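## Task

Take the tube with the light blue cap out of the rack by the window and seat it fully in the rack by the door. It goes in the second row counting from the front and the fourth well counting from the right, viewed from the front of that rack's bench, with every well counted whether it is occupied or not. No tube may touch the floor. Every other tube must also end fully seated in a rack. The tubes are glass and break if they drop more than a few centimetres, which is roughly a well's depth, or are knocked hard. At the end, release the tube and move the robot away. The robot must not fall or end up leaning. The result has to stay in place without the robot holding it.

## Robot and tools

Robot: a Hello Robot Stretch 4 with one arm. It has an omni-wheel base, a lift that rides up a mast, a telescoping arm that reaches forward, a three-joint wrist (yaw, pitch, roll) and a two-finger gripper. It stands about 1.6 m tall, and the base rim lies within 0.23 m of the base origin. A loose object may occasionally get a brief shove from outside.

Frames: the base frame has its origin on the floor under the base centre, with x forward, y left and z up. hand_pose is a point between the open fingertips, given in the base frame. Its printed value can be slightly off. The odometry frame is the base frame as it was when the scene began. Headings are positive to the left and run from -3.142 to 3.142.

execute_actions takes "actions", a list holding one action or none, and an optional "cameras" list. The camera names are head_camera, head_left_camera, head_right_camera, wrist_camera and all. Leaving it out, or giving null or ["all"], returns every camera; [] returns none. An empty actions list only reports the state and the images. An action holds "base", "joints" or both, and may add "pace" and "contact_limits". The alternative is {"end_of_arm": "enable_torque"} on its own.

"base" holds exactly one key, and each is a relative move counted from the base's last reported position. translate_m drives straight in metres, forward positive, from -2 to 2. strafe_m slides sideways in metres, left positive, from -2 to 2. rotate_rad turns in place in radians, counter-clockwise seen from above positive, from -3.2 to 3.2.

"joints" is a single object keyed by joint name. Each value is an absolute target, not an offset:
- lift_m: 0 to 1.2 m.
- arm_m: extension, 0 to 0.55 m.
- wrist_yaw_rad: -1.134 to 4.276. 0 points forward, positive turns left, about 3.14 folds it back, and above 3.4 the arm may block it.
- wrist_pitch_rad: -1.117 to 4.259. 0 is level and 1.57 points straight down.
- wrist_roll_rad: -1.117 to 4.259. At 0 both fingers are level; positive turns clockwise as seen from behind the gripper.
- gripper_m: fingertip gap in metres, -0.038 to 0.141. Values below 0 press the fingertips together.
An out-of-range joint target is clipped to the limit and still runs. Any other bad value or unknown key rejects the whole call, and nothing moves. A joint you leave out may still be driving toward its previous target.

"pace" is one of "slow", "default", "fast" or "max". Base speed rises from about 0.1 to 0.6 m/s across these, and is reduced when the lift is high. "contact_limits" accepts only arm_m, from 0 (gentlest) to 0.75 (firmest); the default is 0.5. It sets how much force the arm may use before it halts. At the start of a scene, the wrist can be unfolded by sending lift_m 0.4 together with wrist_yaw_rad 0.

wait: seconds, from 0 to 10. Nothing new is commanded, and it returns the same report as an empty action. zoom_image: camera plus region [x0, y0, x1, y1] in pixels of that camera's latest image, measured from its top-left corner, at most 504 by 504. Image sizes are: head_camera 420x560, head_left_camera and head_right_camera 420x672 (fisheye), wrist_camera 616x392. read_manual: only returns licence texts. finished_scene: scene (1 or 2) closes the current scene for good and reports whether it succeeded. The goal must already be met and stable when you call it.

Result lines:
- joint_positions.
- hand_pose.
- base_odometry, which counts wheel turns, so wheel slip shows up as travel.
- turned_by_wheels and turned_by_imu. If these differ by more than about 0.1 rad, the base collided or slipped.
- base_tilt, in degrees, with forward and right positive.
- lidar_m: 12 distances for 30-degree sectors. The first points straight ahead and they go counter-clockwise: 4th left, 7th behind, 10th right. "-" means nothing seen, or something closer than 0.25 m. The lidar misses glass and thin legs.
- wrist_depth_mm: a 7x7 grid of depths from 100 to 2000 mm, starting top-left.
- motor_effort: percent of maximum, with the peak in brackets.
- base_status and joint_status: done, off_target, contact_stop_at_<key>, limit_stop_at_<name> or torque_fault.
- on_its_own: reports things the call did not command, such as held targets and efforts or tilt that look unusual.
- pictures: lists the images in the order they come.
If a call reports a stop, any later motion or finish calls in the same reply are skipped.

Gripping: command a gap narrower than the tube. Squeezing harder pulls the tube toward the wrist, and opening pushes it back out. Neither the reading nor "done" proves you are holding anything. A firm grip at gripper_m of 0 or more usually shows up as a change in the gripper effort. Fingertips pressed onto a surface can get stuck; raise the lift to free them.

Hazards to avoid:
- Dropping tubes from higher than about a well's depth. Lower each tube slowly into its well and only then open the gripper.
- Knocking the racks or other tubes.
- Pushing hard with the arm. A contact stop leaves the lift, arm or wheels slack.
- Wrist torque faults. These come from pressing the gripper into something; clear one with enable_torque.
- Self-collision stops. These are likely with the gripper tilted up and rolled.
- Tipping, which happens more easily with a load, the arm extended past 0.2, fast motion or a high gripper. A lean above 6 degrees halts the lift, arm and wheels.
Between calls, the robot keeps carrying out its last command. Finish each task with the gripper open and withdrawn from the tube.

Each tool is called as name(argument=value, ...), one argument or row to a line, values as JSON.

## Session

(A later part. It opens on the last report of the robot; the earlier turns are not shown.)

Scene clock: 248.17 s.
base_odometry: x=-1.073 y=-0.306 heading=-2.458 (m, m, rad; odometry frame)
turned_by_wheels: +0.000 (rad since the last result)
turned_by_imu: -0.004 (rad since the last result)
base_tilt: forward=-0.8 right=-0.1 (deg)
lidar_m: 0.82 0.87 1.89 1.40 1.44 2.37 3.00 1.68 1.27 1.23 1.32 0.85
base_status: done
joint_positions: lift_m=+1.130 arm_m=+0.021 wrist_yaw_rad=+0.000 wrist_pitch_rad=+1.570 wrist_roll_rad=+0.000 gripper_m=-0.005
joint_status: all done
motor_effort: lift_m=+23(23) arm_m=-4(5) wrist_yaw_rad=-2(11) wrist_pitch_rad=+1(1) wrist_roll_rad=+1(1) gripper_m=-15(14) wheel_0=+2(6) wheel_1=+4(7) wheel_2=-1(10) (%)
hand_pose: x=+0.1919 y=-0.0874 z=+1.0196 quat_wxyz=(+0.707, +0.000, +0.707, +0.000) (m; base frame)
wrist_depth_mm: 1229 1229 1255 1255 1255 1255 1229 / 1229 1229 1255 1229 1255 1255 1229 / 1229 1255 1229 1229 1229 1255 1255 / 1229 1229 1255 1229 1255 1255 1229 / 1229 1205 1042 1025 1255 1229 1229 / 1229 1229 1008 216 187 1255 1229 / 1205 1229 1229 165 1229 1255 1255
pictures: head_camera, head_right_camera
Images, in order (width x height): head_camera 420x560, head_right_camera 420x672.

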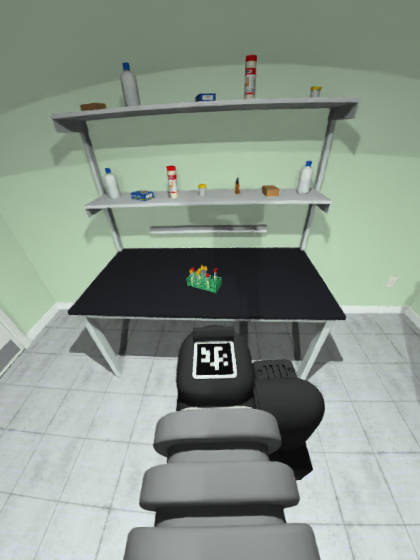

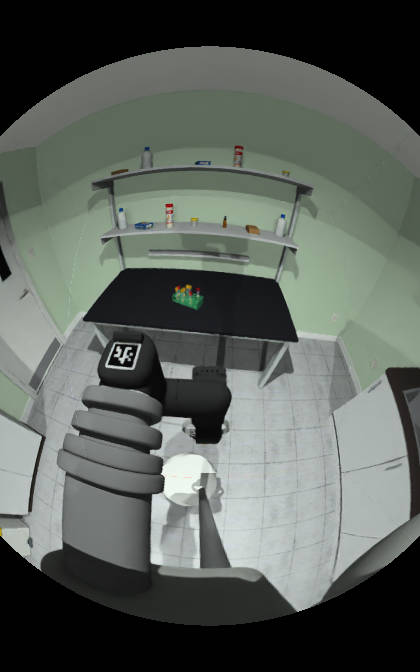

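execute_actions(
  actions=[
    {"base": {"translate_m": 0.47}, "joints": {"lift_m": 1.18, "arm_m": 0.32}},
  ],
  cameras=["head_camera", "head_right_camera", "wrist_camera"],
)

Scene clock: 262.67 s.
base_odometry: x=-1.437 y=-0.603 heading=-2.458 (m, m, rad; odometry frame)
turned_by_wheels: +0.000 (rad since the last result)
turned_by_imu: +0.001 (rad since the last result)
base_tilt: forward=-1.0 right=-0.4 (deg)
lidar_m: 0.37 0.39 0.58 1.63 1.48 2.19 3.51 1.72 1.29 1.26 0.50 0.38
base_status: done
joint_positions: lift_m=+1.180 arm_m=+0.319 wrist_yaw_rad=+0.000 wrist_pitch_rad=+1.570 wrist_roll_rad=+0.000 gripper_m=-0.005
joint_status: all done
motor_effort: lift_m=+23(24) arm_m=+4(5) wrist_yaw_rad=-1(2) wrist_pitch_rad=+1(0) wrist_roll_rad=+1(1) gripper_m=-15(13) wheel_0=+1(4) wheel_1=+4(8) wheel_2=-1(11) (%)
hand_pose: x=+0.4904 y=-0.0874 z=+1.0696 quat_wxyz=(+0.707, +0.000, +0.707, +0.000) (m; base frame)
wrist_depth_mm: 530 525 535 535 530 530 535 / 525 500 530 530 530 535 535 / 525 525 500 530 530 530 530 / 525 530 525 530 530 530 535 / 525 530 530 530 530 530 535 / 525 530 525 216 187 530 530 / 1281 1281 1060 165 1281 1281 1308
pictures: head_camera, head_right_camera, wrist_camera
Images, in order (width x height): head_camera 420x560, head_right_camera 420x672, wrist_camera 616x392.

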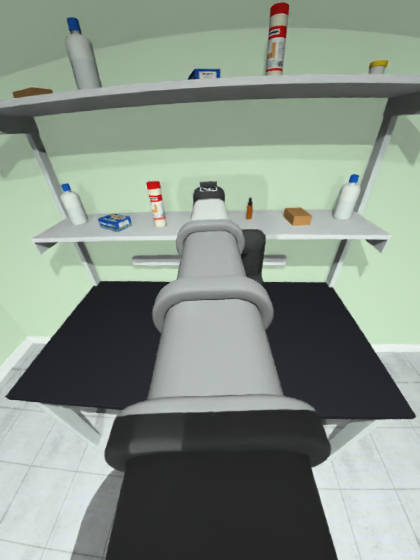

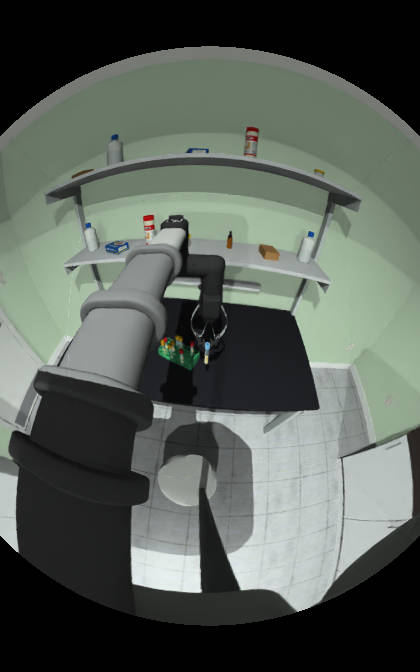

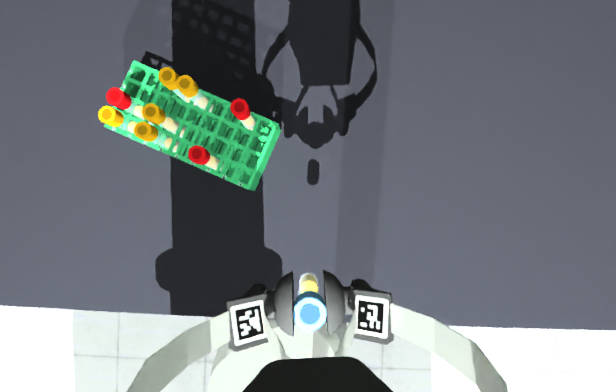

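zoom_image(
  camera="wrist_camera",
  region=[90, 45, 290, 200],
)

Region (90, 45, 290, 200) of wrist_camera's 616x392 image, scaled by 2.520; it fills the top 391 rows of this view, and the rest is white.

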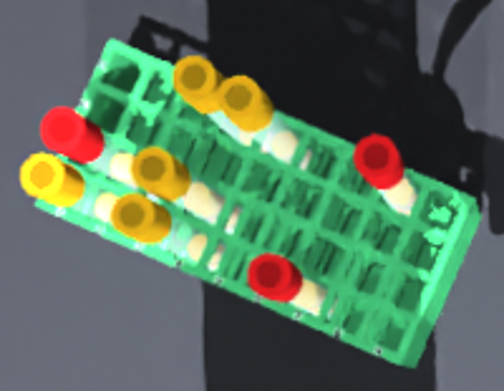

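execute_actions(
  actions=[
    {"base": {"strafe_m": 0.112}, "joints": {"lift_m": 1.13, "arm_m": 0.401, "wrist_yaw_rad": 0.7}},
  ],
  cameras=["head_right_camera", "wrist_camera"],
)

zoom_image(
  camera="wrist_camera",
  region=[200, 130, 420, 350],
)

Scene clock: 308.63 s.
base_odometry: x=-1.367 y=-0.690 heading=-2.458 (m, m, rad; odometry frame)
turned_by_wheels: +0.000 (rad since the last result)
turned_by_imu: +0.003 (rad since the last result)
base_tilt: forward=-0.9 right=-0.3 (deg)
lidar_m: 0.37 0.41 0.60 1.62 1.37 2.12 2.98 1.86 1.41 1.38 0.51 0.40
base_status: done
joint_positions: lift_m=+1.130 arm_m=+0.400 wrist_yaw_rad=+0.700 wrist_pitch_rad=+1.570 wrist_roll_rad=+0.000 gripper_m=-0.005
joint_status: all done
motor_effort: lift_m=+18(21) arm_m=+5(10) wrist_yaw_rad=+0(6) wrist_pitch_rad=+2(0) wrist_roll_rad=+1(2) gripper_m=-12(16) wheel_0=+0(8) wheel_1=+1(11) wheel_2=+0(1) (%)
hand_pose: x=+0.6276 y=-0.0667 z=+1.0199 quat_wxyz=(+0.665, -0.242, +0.664, +0.243) (m; base frame)
wrist_depth_mm: 477 480 480 480 480 484 484 / 480 480 480 480 480 484 484 / 480 480 480 480 484 484 484 / 477 477 480 466 480 480 484 / 477 480 480 452 480 480 480 / 1205 480 477 216 188 480 480 / 1229 1008 477 165 480 480 480
pictures: head_right_camera, wrist_camera
Images, in order (width x height): head_right_camera 420x672, wrist_camera 616x392.

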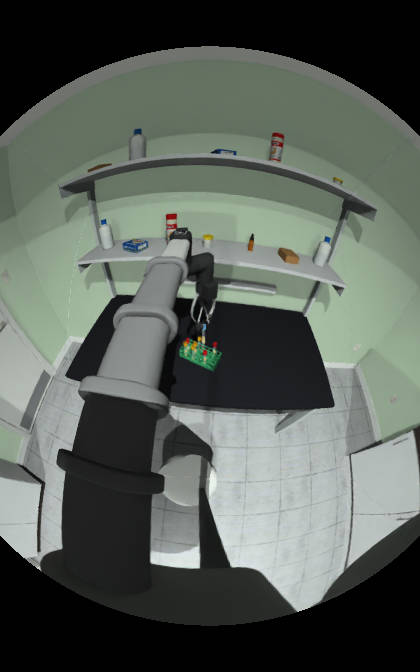

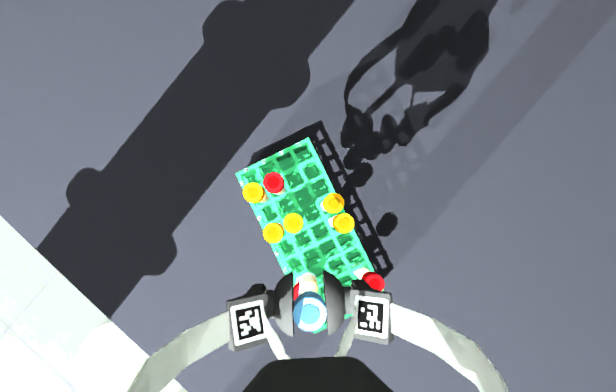

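Region (200, 130, 420, 350) of wrist_camera's 616x392 image, scaled by 2.291.

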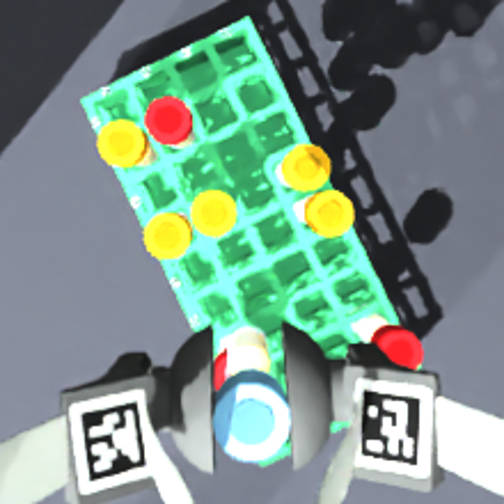

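zoom_image(
  camera="wrist_camera",
  region=[260, 200, 370, 300],
)

zoom_image(
  camera="head_right_camera",
  region=[170, 310, 240, 380],
)

Region (260, 200, 370, 300) of wrist_camera's 616x392 image, scaled by 4.582; it fills the top 458 rows of this view, and the rest is white.

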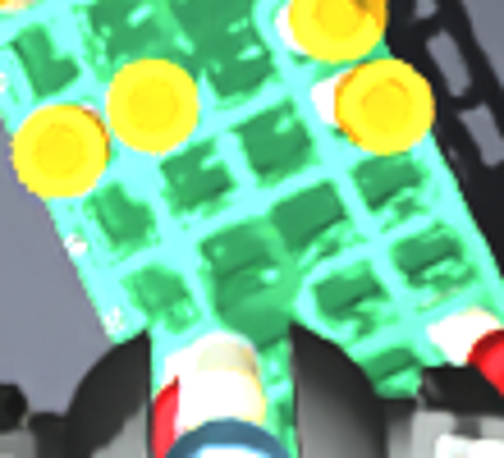

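Region (170, 310, 240, 380) of head_right_camera's 420x672 image, scaled by 7.200, with more detail than that image has.

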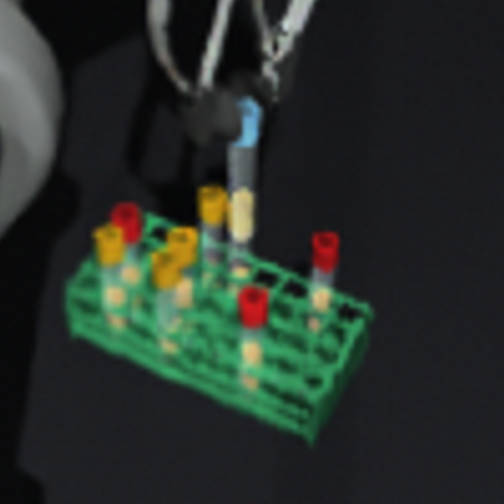

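execute_actions(
  actions=[
    {"joints": {"lift_m": 1.055, "arm_m": 0.406}},
  ],
  cameras=["head_right_camera", "wrist_camera"],
)

zoom_image(
  camera="wrist_camera",
  region=[250, 200, 380, 340],
)

zoom_image(
  camera="head_right_camera",
  region=[170, 310, 240, 380],
)

Scene clock: 329.43 s.
base_odometry: x=-1.367 y=-0.690 heading=-2.458 (m, m, rad; odometry frame)
turned_by_wheels: +0.000 (rad since the last result)
turned_by_imu: +0.002 (rad since the last result)
base_tilt: forward=-0.8 right=-0.3 (deg)
lidar_m: 0.37 0.40 0.59 1.63 1.37 2.13 2.95 1.87 1.40 1.37 0.51 0.37
base_status: not commanded
joint_positions: lift_m=+1.055 arm_m=+0.405 wrist_yaw_rad=+0.700 wrist_pitch_rad=+1.570 wrist_roll_rad=+0.000 gripper_m=-0.005
joint_status: all done
motor_effort: lift_m=+19(17) arm_m=+4(1) wrist_yaw_rad=-1(1) wrist_pitch_rad=+1(1) wrist_roll_rad=+1(1) gripper_m=-14(10) wheel_0=+0(0) wheel_1=+1(1) wheel_2=+0(0) (%)
hand_pose: x=+0.6326 y=-0.0667 z=+0.9449 quat_wxyz=(+0.665, -0.242, +0.664, +0.243) (m; base frame)
wrist_depth_mm: 404 407 404 407 407 407 407 / 404 407 404 404 407 407 407 / 404 404 404 407 404 407 410 / 404 404 404 375 407 407 407 / 404 404 404 347 404 404 407 / 404 404 404 216 187 407 404 / 1138 404 402 165 404 404 407
pictures: head_right_camera, wrist_camera
Images, in order (width x height): head_right_camera 420x672, wrist_camera 616x392.

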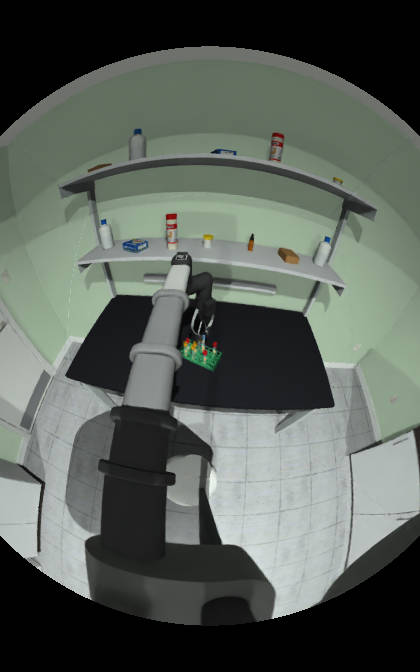

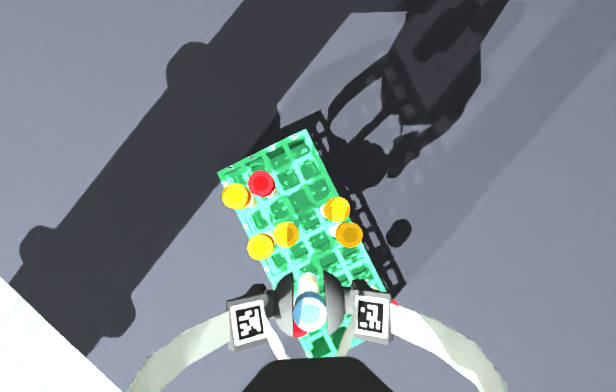

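Region (250, 200, 380, 340) of wrist_camera's 616x392 image, scaled by 3.600; it fills the left 468 columns of this view, and the rest is white.

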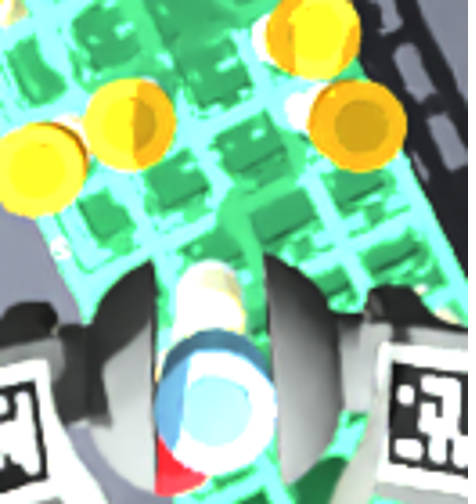

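Region (170, 310, 240, 380) of head_right_camera's 420x672 image, scaled by 7.200, with more detail than that image has.

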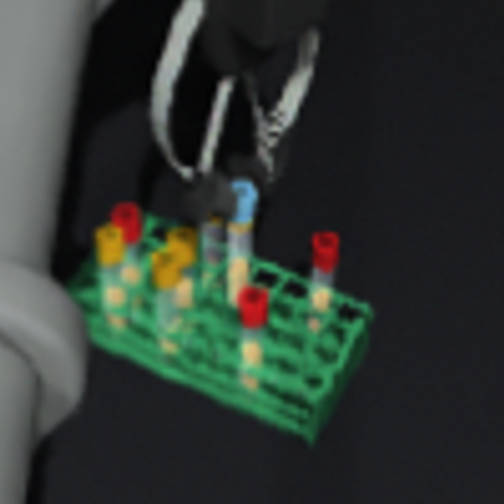

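execute_actions(
  actions=[
    {"joints": {"lift_m": 1.036, "arm_m": 0.4075, "wrist_yaw_rad": 0.685}, "pace": "slow"},
  ],
  cameras=["head_right_camera", "wrist_camera"],
)

zoom_image(
  camera="wrist_camera",
  region=[260, 220, 370, 330],
)

zoom_image(
  camera="head_right_camera",
  region=[175, 325, 230, 380],
)

Scene clock: 348.97 s.
base_odometry: x=-1.367 y=-0.690 heading=-2.458 (m, m, rad; odometry frame)
turned_by_wheels: +0.000 (rad since the last result)
turned_by_imu: +0.001 (rad since the last result)
base_tilt: forward=-0.8 right=-0.3 (deg)
lidar_m: 0.38 0.41 0.57 1.61 1.37 2.12 2.96 1.86 1.42 1.38 0.51 0.38
base_status: not commanded
joint_positions: lift_m=+1.036 arm_m=+0.407 wrist_yaw_rad=+0.685 wrist_pitch_rad=+1.570 wrist_roll_rad=+0.000 gripper_m=-0.005
joint_status: all done
motor_effort: lift_m=+18(20) arm_m=+5(4) wrist_yaw_rad=-2(4) wrist_pitch_rad=+1(1) wrist_roll_rad=+1(1) gripper_m=-14(12) wheel_0=+0(0) wheel_1=+1(1) wheel_2=+0(0) (%)
hand_pose: x=+0.6331 y=-0.0675 z=+0.9259 quat_wxyz=(+0.666, -0.238, +0.666, +0.238) (m; base frame)
wrist_depth_mm: 387 387 389 387 392 387 389 / 387 387 389 387 387 387 387 / 384 384 384 387 389 389 389 / 384 384 377 355 389 389 387 / 384 384 387 329 384 387 389 / 384 387 387 216 187 387 389 / 1138 382 382 165 387 387 387
pictures: head_right_camera, wrist_camera
Images, in order (width x height): head_right_camera 420x672, wrist_camera 616x392.

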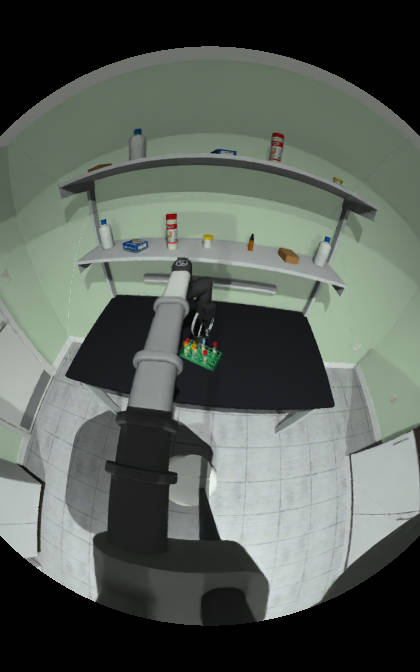

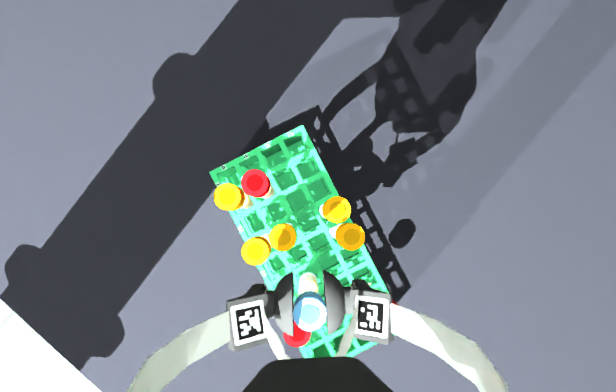

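Region (260, 220, 370, 330) of wrist_camera's 616x392 image, scaled by 4.582.

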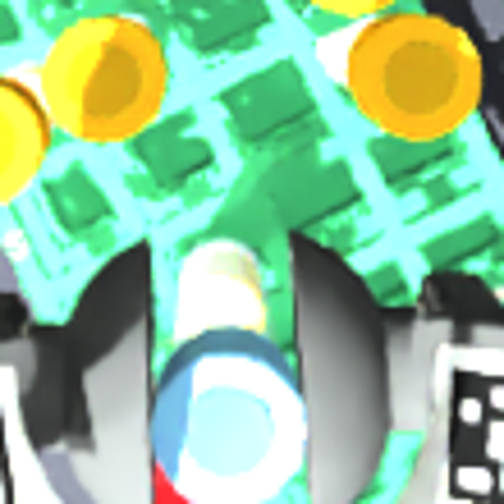

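Region (175, 325, 230, 380) of head_right_camera's 420x672 image, scaled by 9.164, with more detail than that image has.

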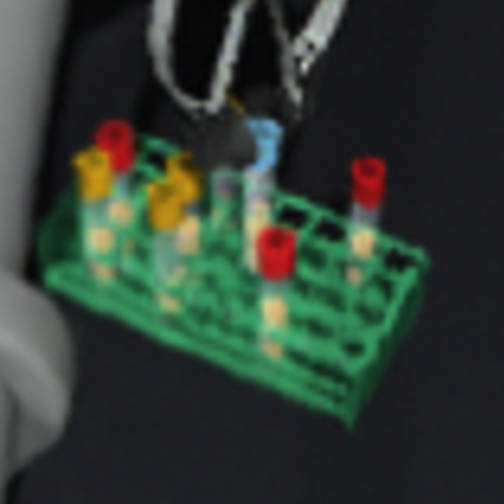

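execute_actions(
  actions=[
    {"joints": {"lift_m": 1.012}, "pace": "slow"},
  ],
  cameras=["head_right_camera", "wrist_camera"],
)

zoom_image(
  camera="wrist_camera",
  region=[240, 210, 390, 360],
)

zoom_image(
  camera="head_right_camera",
  region=[175, 325, 230, 380],
)

Scene clock: 377.47 s.
base_odometry: x=-1.367 y=-0.690 heading=-2.458 (m, m, rad; odometry frame)
turned_by_wheels: +0.000 (rad since the last result)
turned_by_imu: +0.001 (rad since the last result)
base_tilt: forward=-0.8 right=-0.3 (deg)
lidar_m: 0.36 0.40 0.57 1.63 1.36 2.14 2.96 1.88 1.41 1.38 0.51 0.39
base_status: not commanded
joint_positions: lift_m=+1.012 arm_m=+0.407 wrist_yaw_rad=+0.685 wrist_pitch_rad=+1.570 wrist_roll_rad=+0.000 gripper_m=-0.005
joint_status: all done
motor_effort: lift_m=+19(20) arm_m=+5(5) wrist_yaw_rad=-2(2) wrist_pitch_rad=+1(1) wrist_roll_rad=+1(2) gripper_m=-14(13) wheel_0=+0(0) wheel_1=+1(1) wheel_2=+0(0) (%)
hand_pose: x=+0.6331 y=-0.0675 z=+0.9019 quat_wxyz=(+0.666, -0.238, +0.666, +0.238) (m; base frame)
wrist_depth_mm: 362 362 362 364 364 364 366 / 359 364 364 364 364 364 366 / 362 362 364 364 364 364 364 / 362 362 329 332 362 362 364 / 359 362 364 306 362 362 364 / 359 359 359 216 188 364 362 / 359 359 359 165 362 362 362
pictures: head_right_camera, wrist_camera
Images, in order (width x height): head_right_camera 420x672, wrist_camera 616x392.

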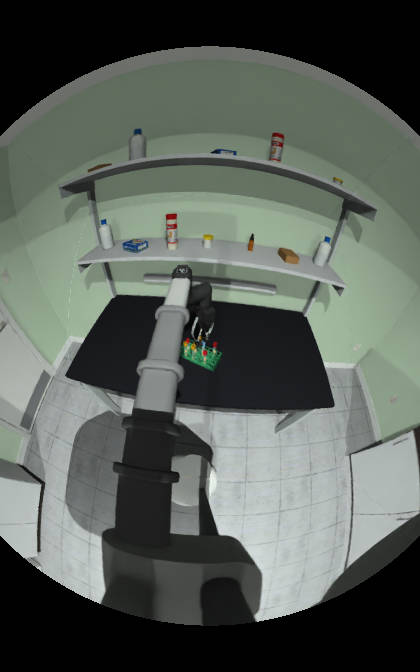

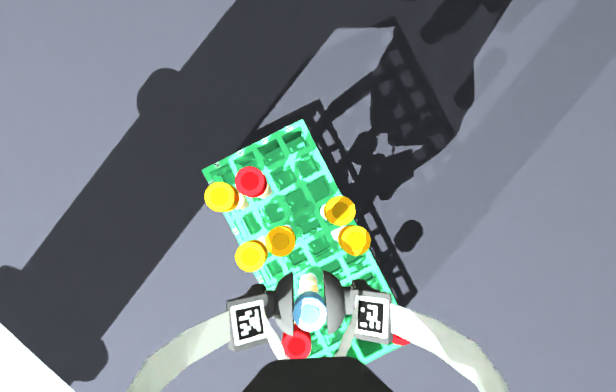

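Region (240, 210, 390, 360) of wrist_camera's 616x392 image, scaled by 3.360.

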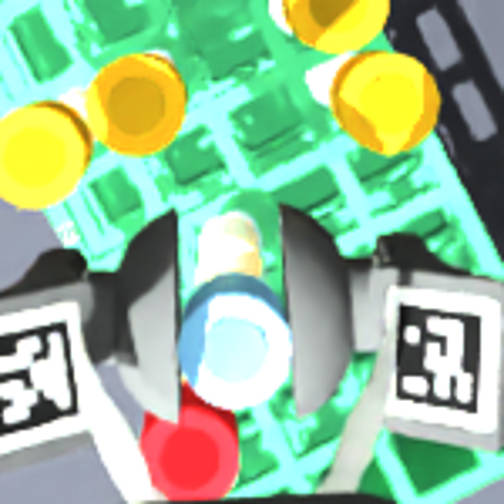

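Region (175, 325, 230, 380) of head_right_camera's 420x672 image, scaled by 9.164, with more detail than that image has.

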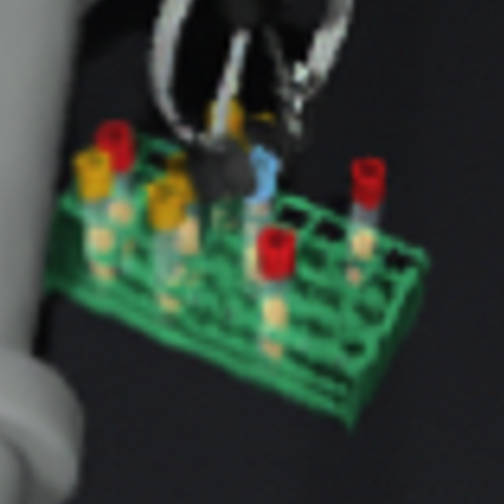

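execute_actions(
  actions=[
    {"joints": {"lift_m": 0.99}, "pace": "slow"},
  ],
  cameras=["head_right_camera", "wrist_camera"],
)

zoom_image(
  camera="wrist_camera",
  region=[230, 210, 400, 380],
)

Scene clock: 385.47 s.
base_odometry: x=-1.367 y=-0.690 heading=-2.458 (m, m, rad; odometry frame)
turned_by_wheels: +0.000 (rad since the last result)
turned_by_imu: +0.001 (rad since the last result)
base_tilt: forward=-1.0 right=-0.3 (deg)
lidar_m: 0.37 0.40 0.59 1.61 1.37 2.13 2.96 1.88 1.42 1.37 0.49 0.39
base_status: not commanded
joint_positions: lift_m=+0.990 arm_m=+0.407 wrist_yaw_rad=+0.685 wrist_pitch_rad=+1.570 wrist_roll_rad=+0.000 gripper_m=-0.005
joint_status: all done
motor_effort: lift_m=+18(18) arm_m=+5(5) wrist_yaw_rad=-2(2) wrist_pitch_rad=+1(1) wrist_roll_rad=+1(1) gripper_m=-11(13) wheel_0=+0(0) wheel_1=+1(2) wheel_2=+0(0) (%)
hand_pose: x=+0.6331 y=-0.0675 z=+0.8799 quat_wxyz=(+0.666, -0.238, +0.666, +0.238) (m; base frame)
wrist_depth_mm: 342 340 342 342 342 343 342 / 340 340 340 342 342 342 343 / 340 340 340 332 340 342 343 / 340 342 282 283 342 342 342 / 338 340 340 283 342 340 342 / 338 340 338 216 187 342 343 / 338 340 338 165 320 342 342
pictures: head_right_camera, wrist_camera
Images, in order (width x height): head_right_camera 420x672, wrist_camera 616x392.

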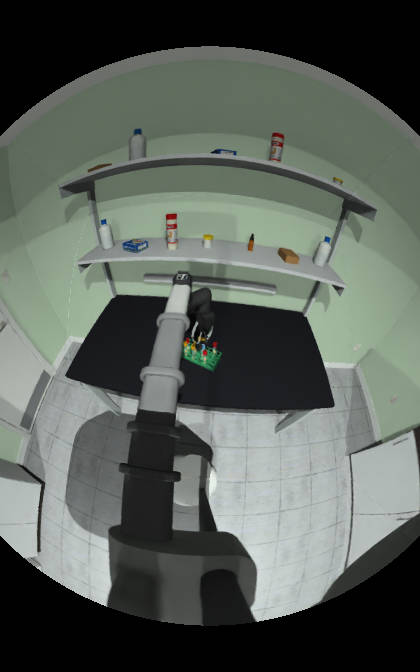

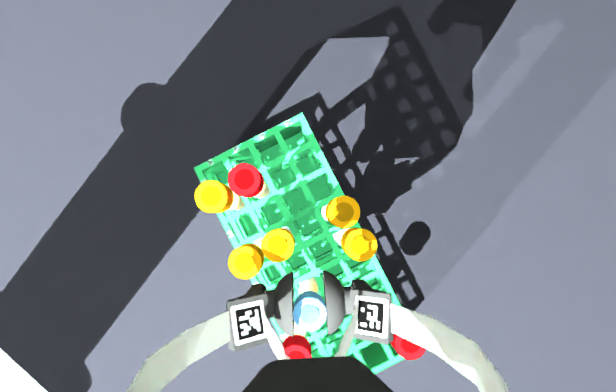

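Region (230, 210, 400, 380) of wrist_camera's 616x392 image, scaled by 2.965.

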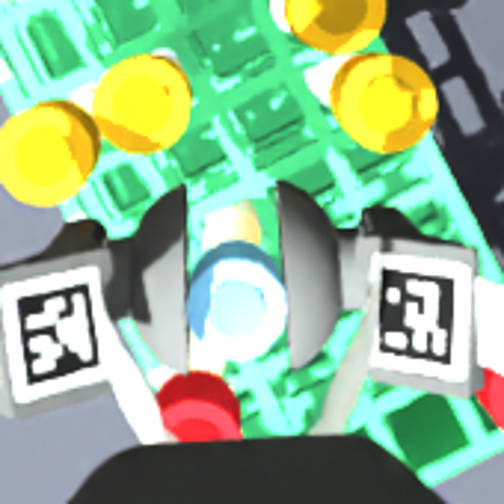

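The tube is in the well, about 5 mm above its seat. Releasing now.

execute_actions(
  actions=[
    {"joints": {"gripper_m": 0.024}},
  ],
  cameras=["wrist_camera"],
)

zoom_image(
  camera="wrist_camera",
  region=[230, 210, 400, 380],
)

Scene clock: 389.53 s.
base_odometry: x=-1.367 y=-0.690 heading=-2.458 (m, m, rad; odometry frame)
turned_by_wheels: +0.000 (rad since the last result)
turned_by_imu: +0.002 (rad since the last result)
base_tilt: forward=-0.8 right=-0.3 (deg)
lidar_m: 0.37 0.40 0.59 1.63 1.37 2.13 2.98 1.88 1.41 1.38 0.51 0.38
base_status: not commanded
joint_positions: lift_m=+0.990 arm_m=+0.407 wrist_yaw_rad=+0.685 wrist_pitch_rad=+1.570 wrist_roll_rad=+0.000 gripper_m=+0.024
joint_status: all done
motor_effort: lift_m=+19(18) arm_m=+5(5) wrist_yaw_rad=-2(2) wrist_pitch_rad=+1(1) wrist_roll_rad=+1(1) gripper_m=-4(12) wheel_0=+0(0) wheel_1=+1(1) wheel_2=+0(0) (%)
hand_pose: x=+0.6331 y=-0.0675 z=+0.8799 quat_wxyz=(+0.666, -0.238, +0.666, +0.238) (m; base frame)
wrist_depth_mm: 342 340 340 342 342 343 342 / 338 342 340 342 343 342 342 / 340 340 342 332 342 342 342 / 338 340 283 283 340 342 342 / 340 338 340 283 340 342 342 / 338 338 338 213 194 340 340 / 338 340 338 158 304 340 340
pictures: wrist_camera
Images, in order (width x height): wrist_camera 616x392.

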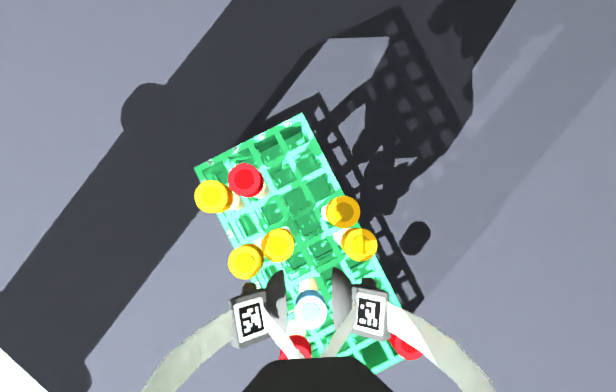

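Region (230, 210, 400, 380) of wrist_camera's 616x392 image, scaled by 2.965.

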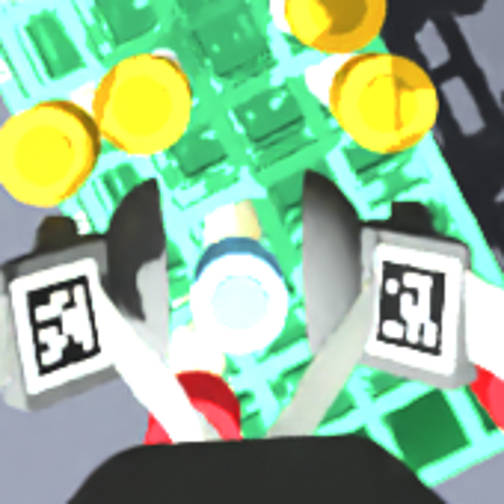

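execute_actions(
  actions=[
    {"joints": {"lift_m": 1.05}},
  ],
  cameras=["wrist_camera"],
)

execute_actions(
  actions=[
    {"base": {"translate_m": -0.25}, "joints": {"lift_m": 1.1, "arm_m": 0.1, "wrist_yaw_rad": 0.0, "wrist_pitch_rad": 0.8}, "pace": "fast"},
  ],
)

Scene clock: 394.70 s.
base_odometry: x=-1.367 y=-0.690 heading=-2.458 (m, m, rad; odometry frame)
turned_by_wheels: +0.000 (rad since the last result)
turned_by_imu: +0.002 (rad since the last result)
base_tilt: forward=-1.0 right=-0.3 (deg)
lidar_m: 0.37 0.41 0.58 1.60 1.35 2.10 2.97 1.88 1.41 1.38 0.49 0.38
base_status: not commanded
joint_positions: lift_m=+1.050 arm_m=+0.407 wrist_yaw_rad=+0.685 wrist_pitch_rad=+1.570 wrist_roll_rad=+0.000 gripper_m=+0.024
joint_status: all done
motor_effort: lift_m=+23(23) arm_m=+4(4) wrist_yaw_rad=-2(2) wrist_pitch_rad=+1(1) wrist_roll_rad=+1(1) gripper_m=-2(4) wheel_0=+0(0) wheel_1=+1(1) wheel_2=+0(0) (%)
hand_pose: x=+0.6331 y=-0.0675 z=+0.9395 quat_wxyz=(+0.666, -0.238, +0.666, +0.238) (m; base frame)
wrist_depth_mm: 397 399 402 402 402 402 402 / 402 399 402 399 402 399 402 / 399 399 399 399 399 402 402 / 397 397 399 370 399 402 402 / 397 397 399 343 399 399 402 / 397 399 399 213 193 399 402 / 1138 397 399 158 399 399 399
pictures: wrist_camera
Images, in order (width x height): wrist_camera 616x392.

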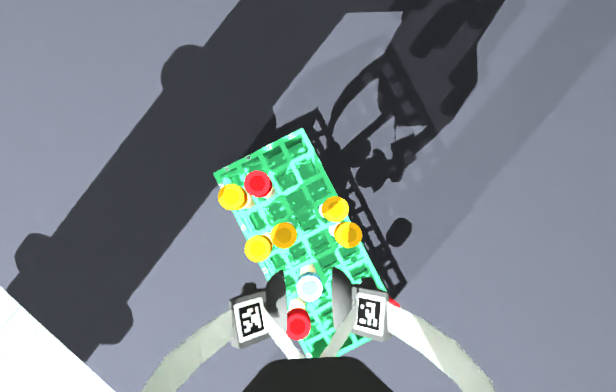

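Scene clock: 396.83 s.
base_odometry: x=-1.173 y=-0.532 heading=-2.458 (m, m, rad; odometry frame)
turned_by_wheels: +0.000 (rad since the last result)
turned_by_imu: +0.001 (rad since the last result)
base_tilt: forward=-0.9 right=-0.2 (deg)
lidar_m: 0.62 0.66 0.98 1.32 1.34 2.02 2.75 1.85 1.39 1.36 0.86 0.63
base_status: done
joint_positions: lift_m=+1.100 arm_m=+0.101 wrist_yaw_rad=+0.000 wrist_pitch_rad=+0.802 wrist_roll_rad=+0.000 gripper_m=+0.024
joint_status: all done
motor_effort: lift_m=+23(24) arm_m=-4(6) wrist_yaw_rad=+0(9) wrist_pitch_rad=-4(3) wrist_roll_rad=+1(2) gripper_m=-3(3) wheel_0=-2(6) wheel_1=-2(9) wheel_2=-2(11) (%)
hand_pose: x=+0.4723 y=-0.0875 z=+1.0708 quat_wxyz=(+0.921, +0.000, +0.390, +0.000) (m; base frame)
wrist_depth_mm: 1060 1060 1060 1042 1042 1008 991 / 1060 1008 991 976 976 976 960 / 854 854 831 768 820 820 809 / 723 715 715 683 699 699 691 / 627 627 627 615 615 609 609 / 1336 1336 569 213 193 569 564 / 1138 1255 1205 158 1229 1182 1205
pictures: head_camera, head_left_camera, head_right_camera, wrist_camera
Images, in order (width x height): head_camera 420x560, head_left_camera 420x672, head_right_camera 420x672, wrist_camera 616x392.

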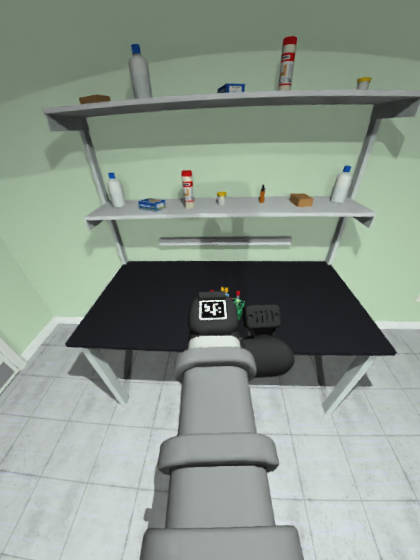

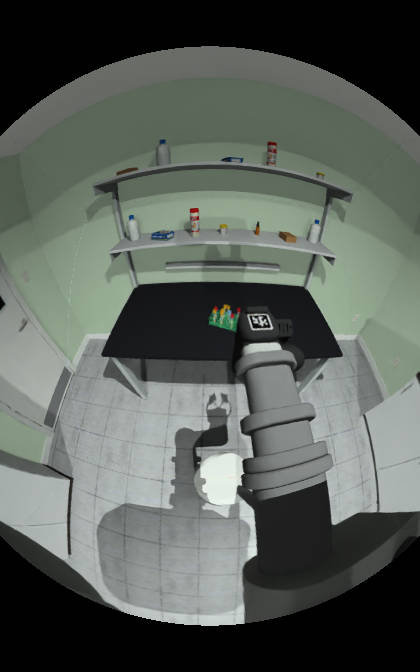

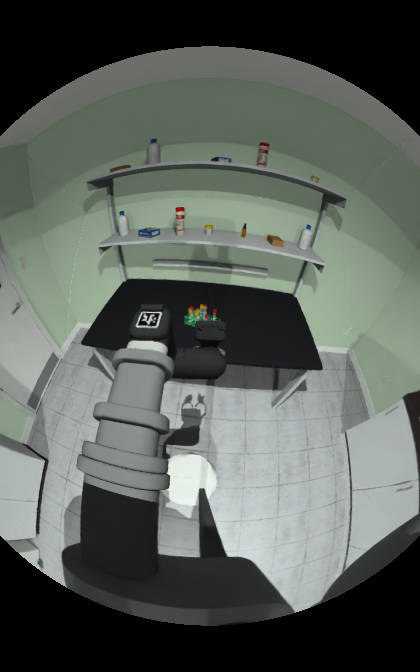

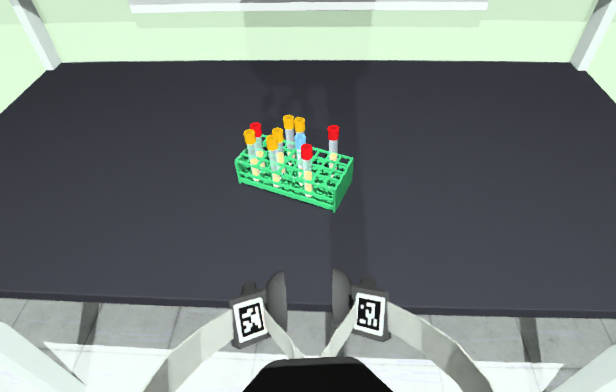

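zoom_image(
  camera="wrist_camera",
  region=[225, 105, 365, 220],
)

Region (225, 105, 365, 220) of wrist_camera's 616x392 image, scaled by 3.600; it fills the top 414 rows of this view, and the rest is white.

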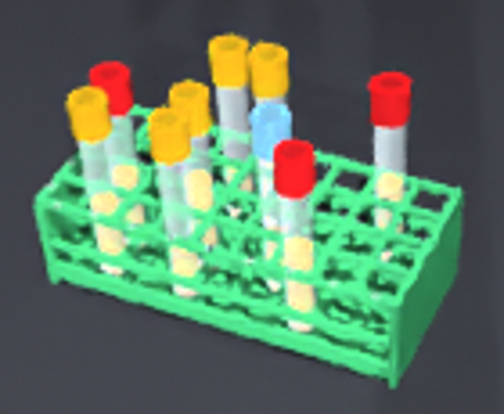

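finished_scene(
  scene=1,
)

The scene is finished: the task was done.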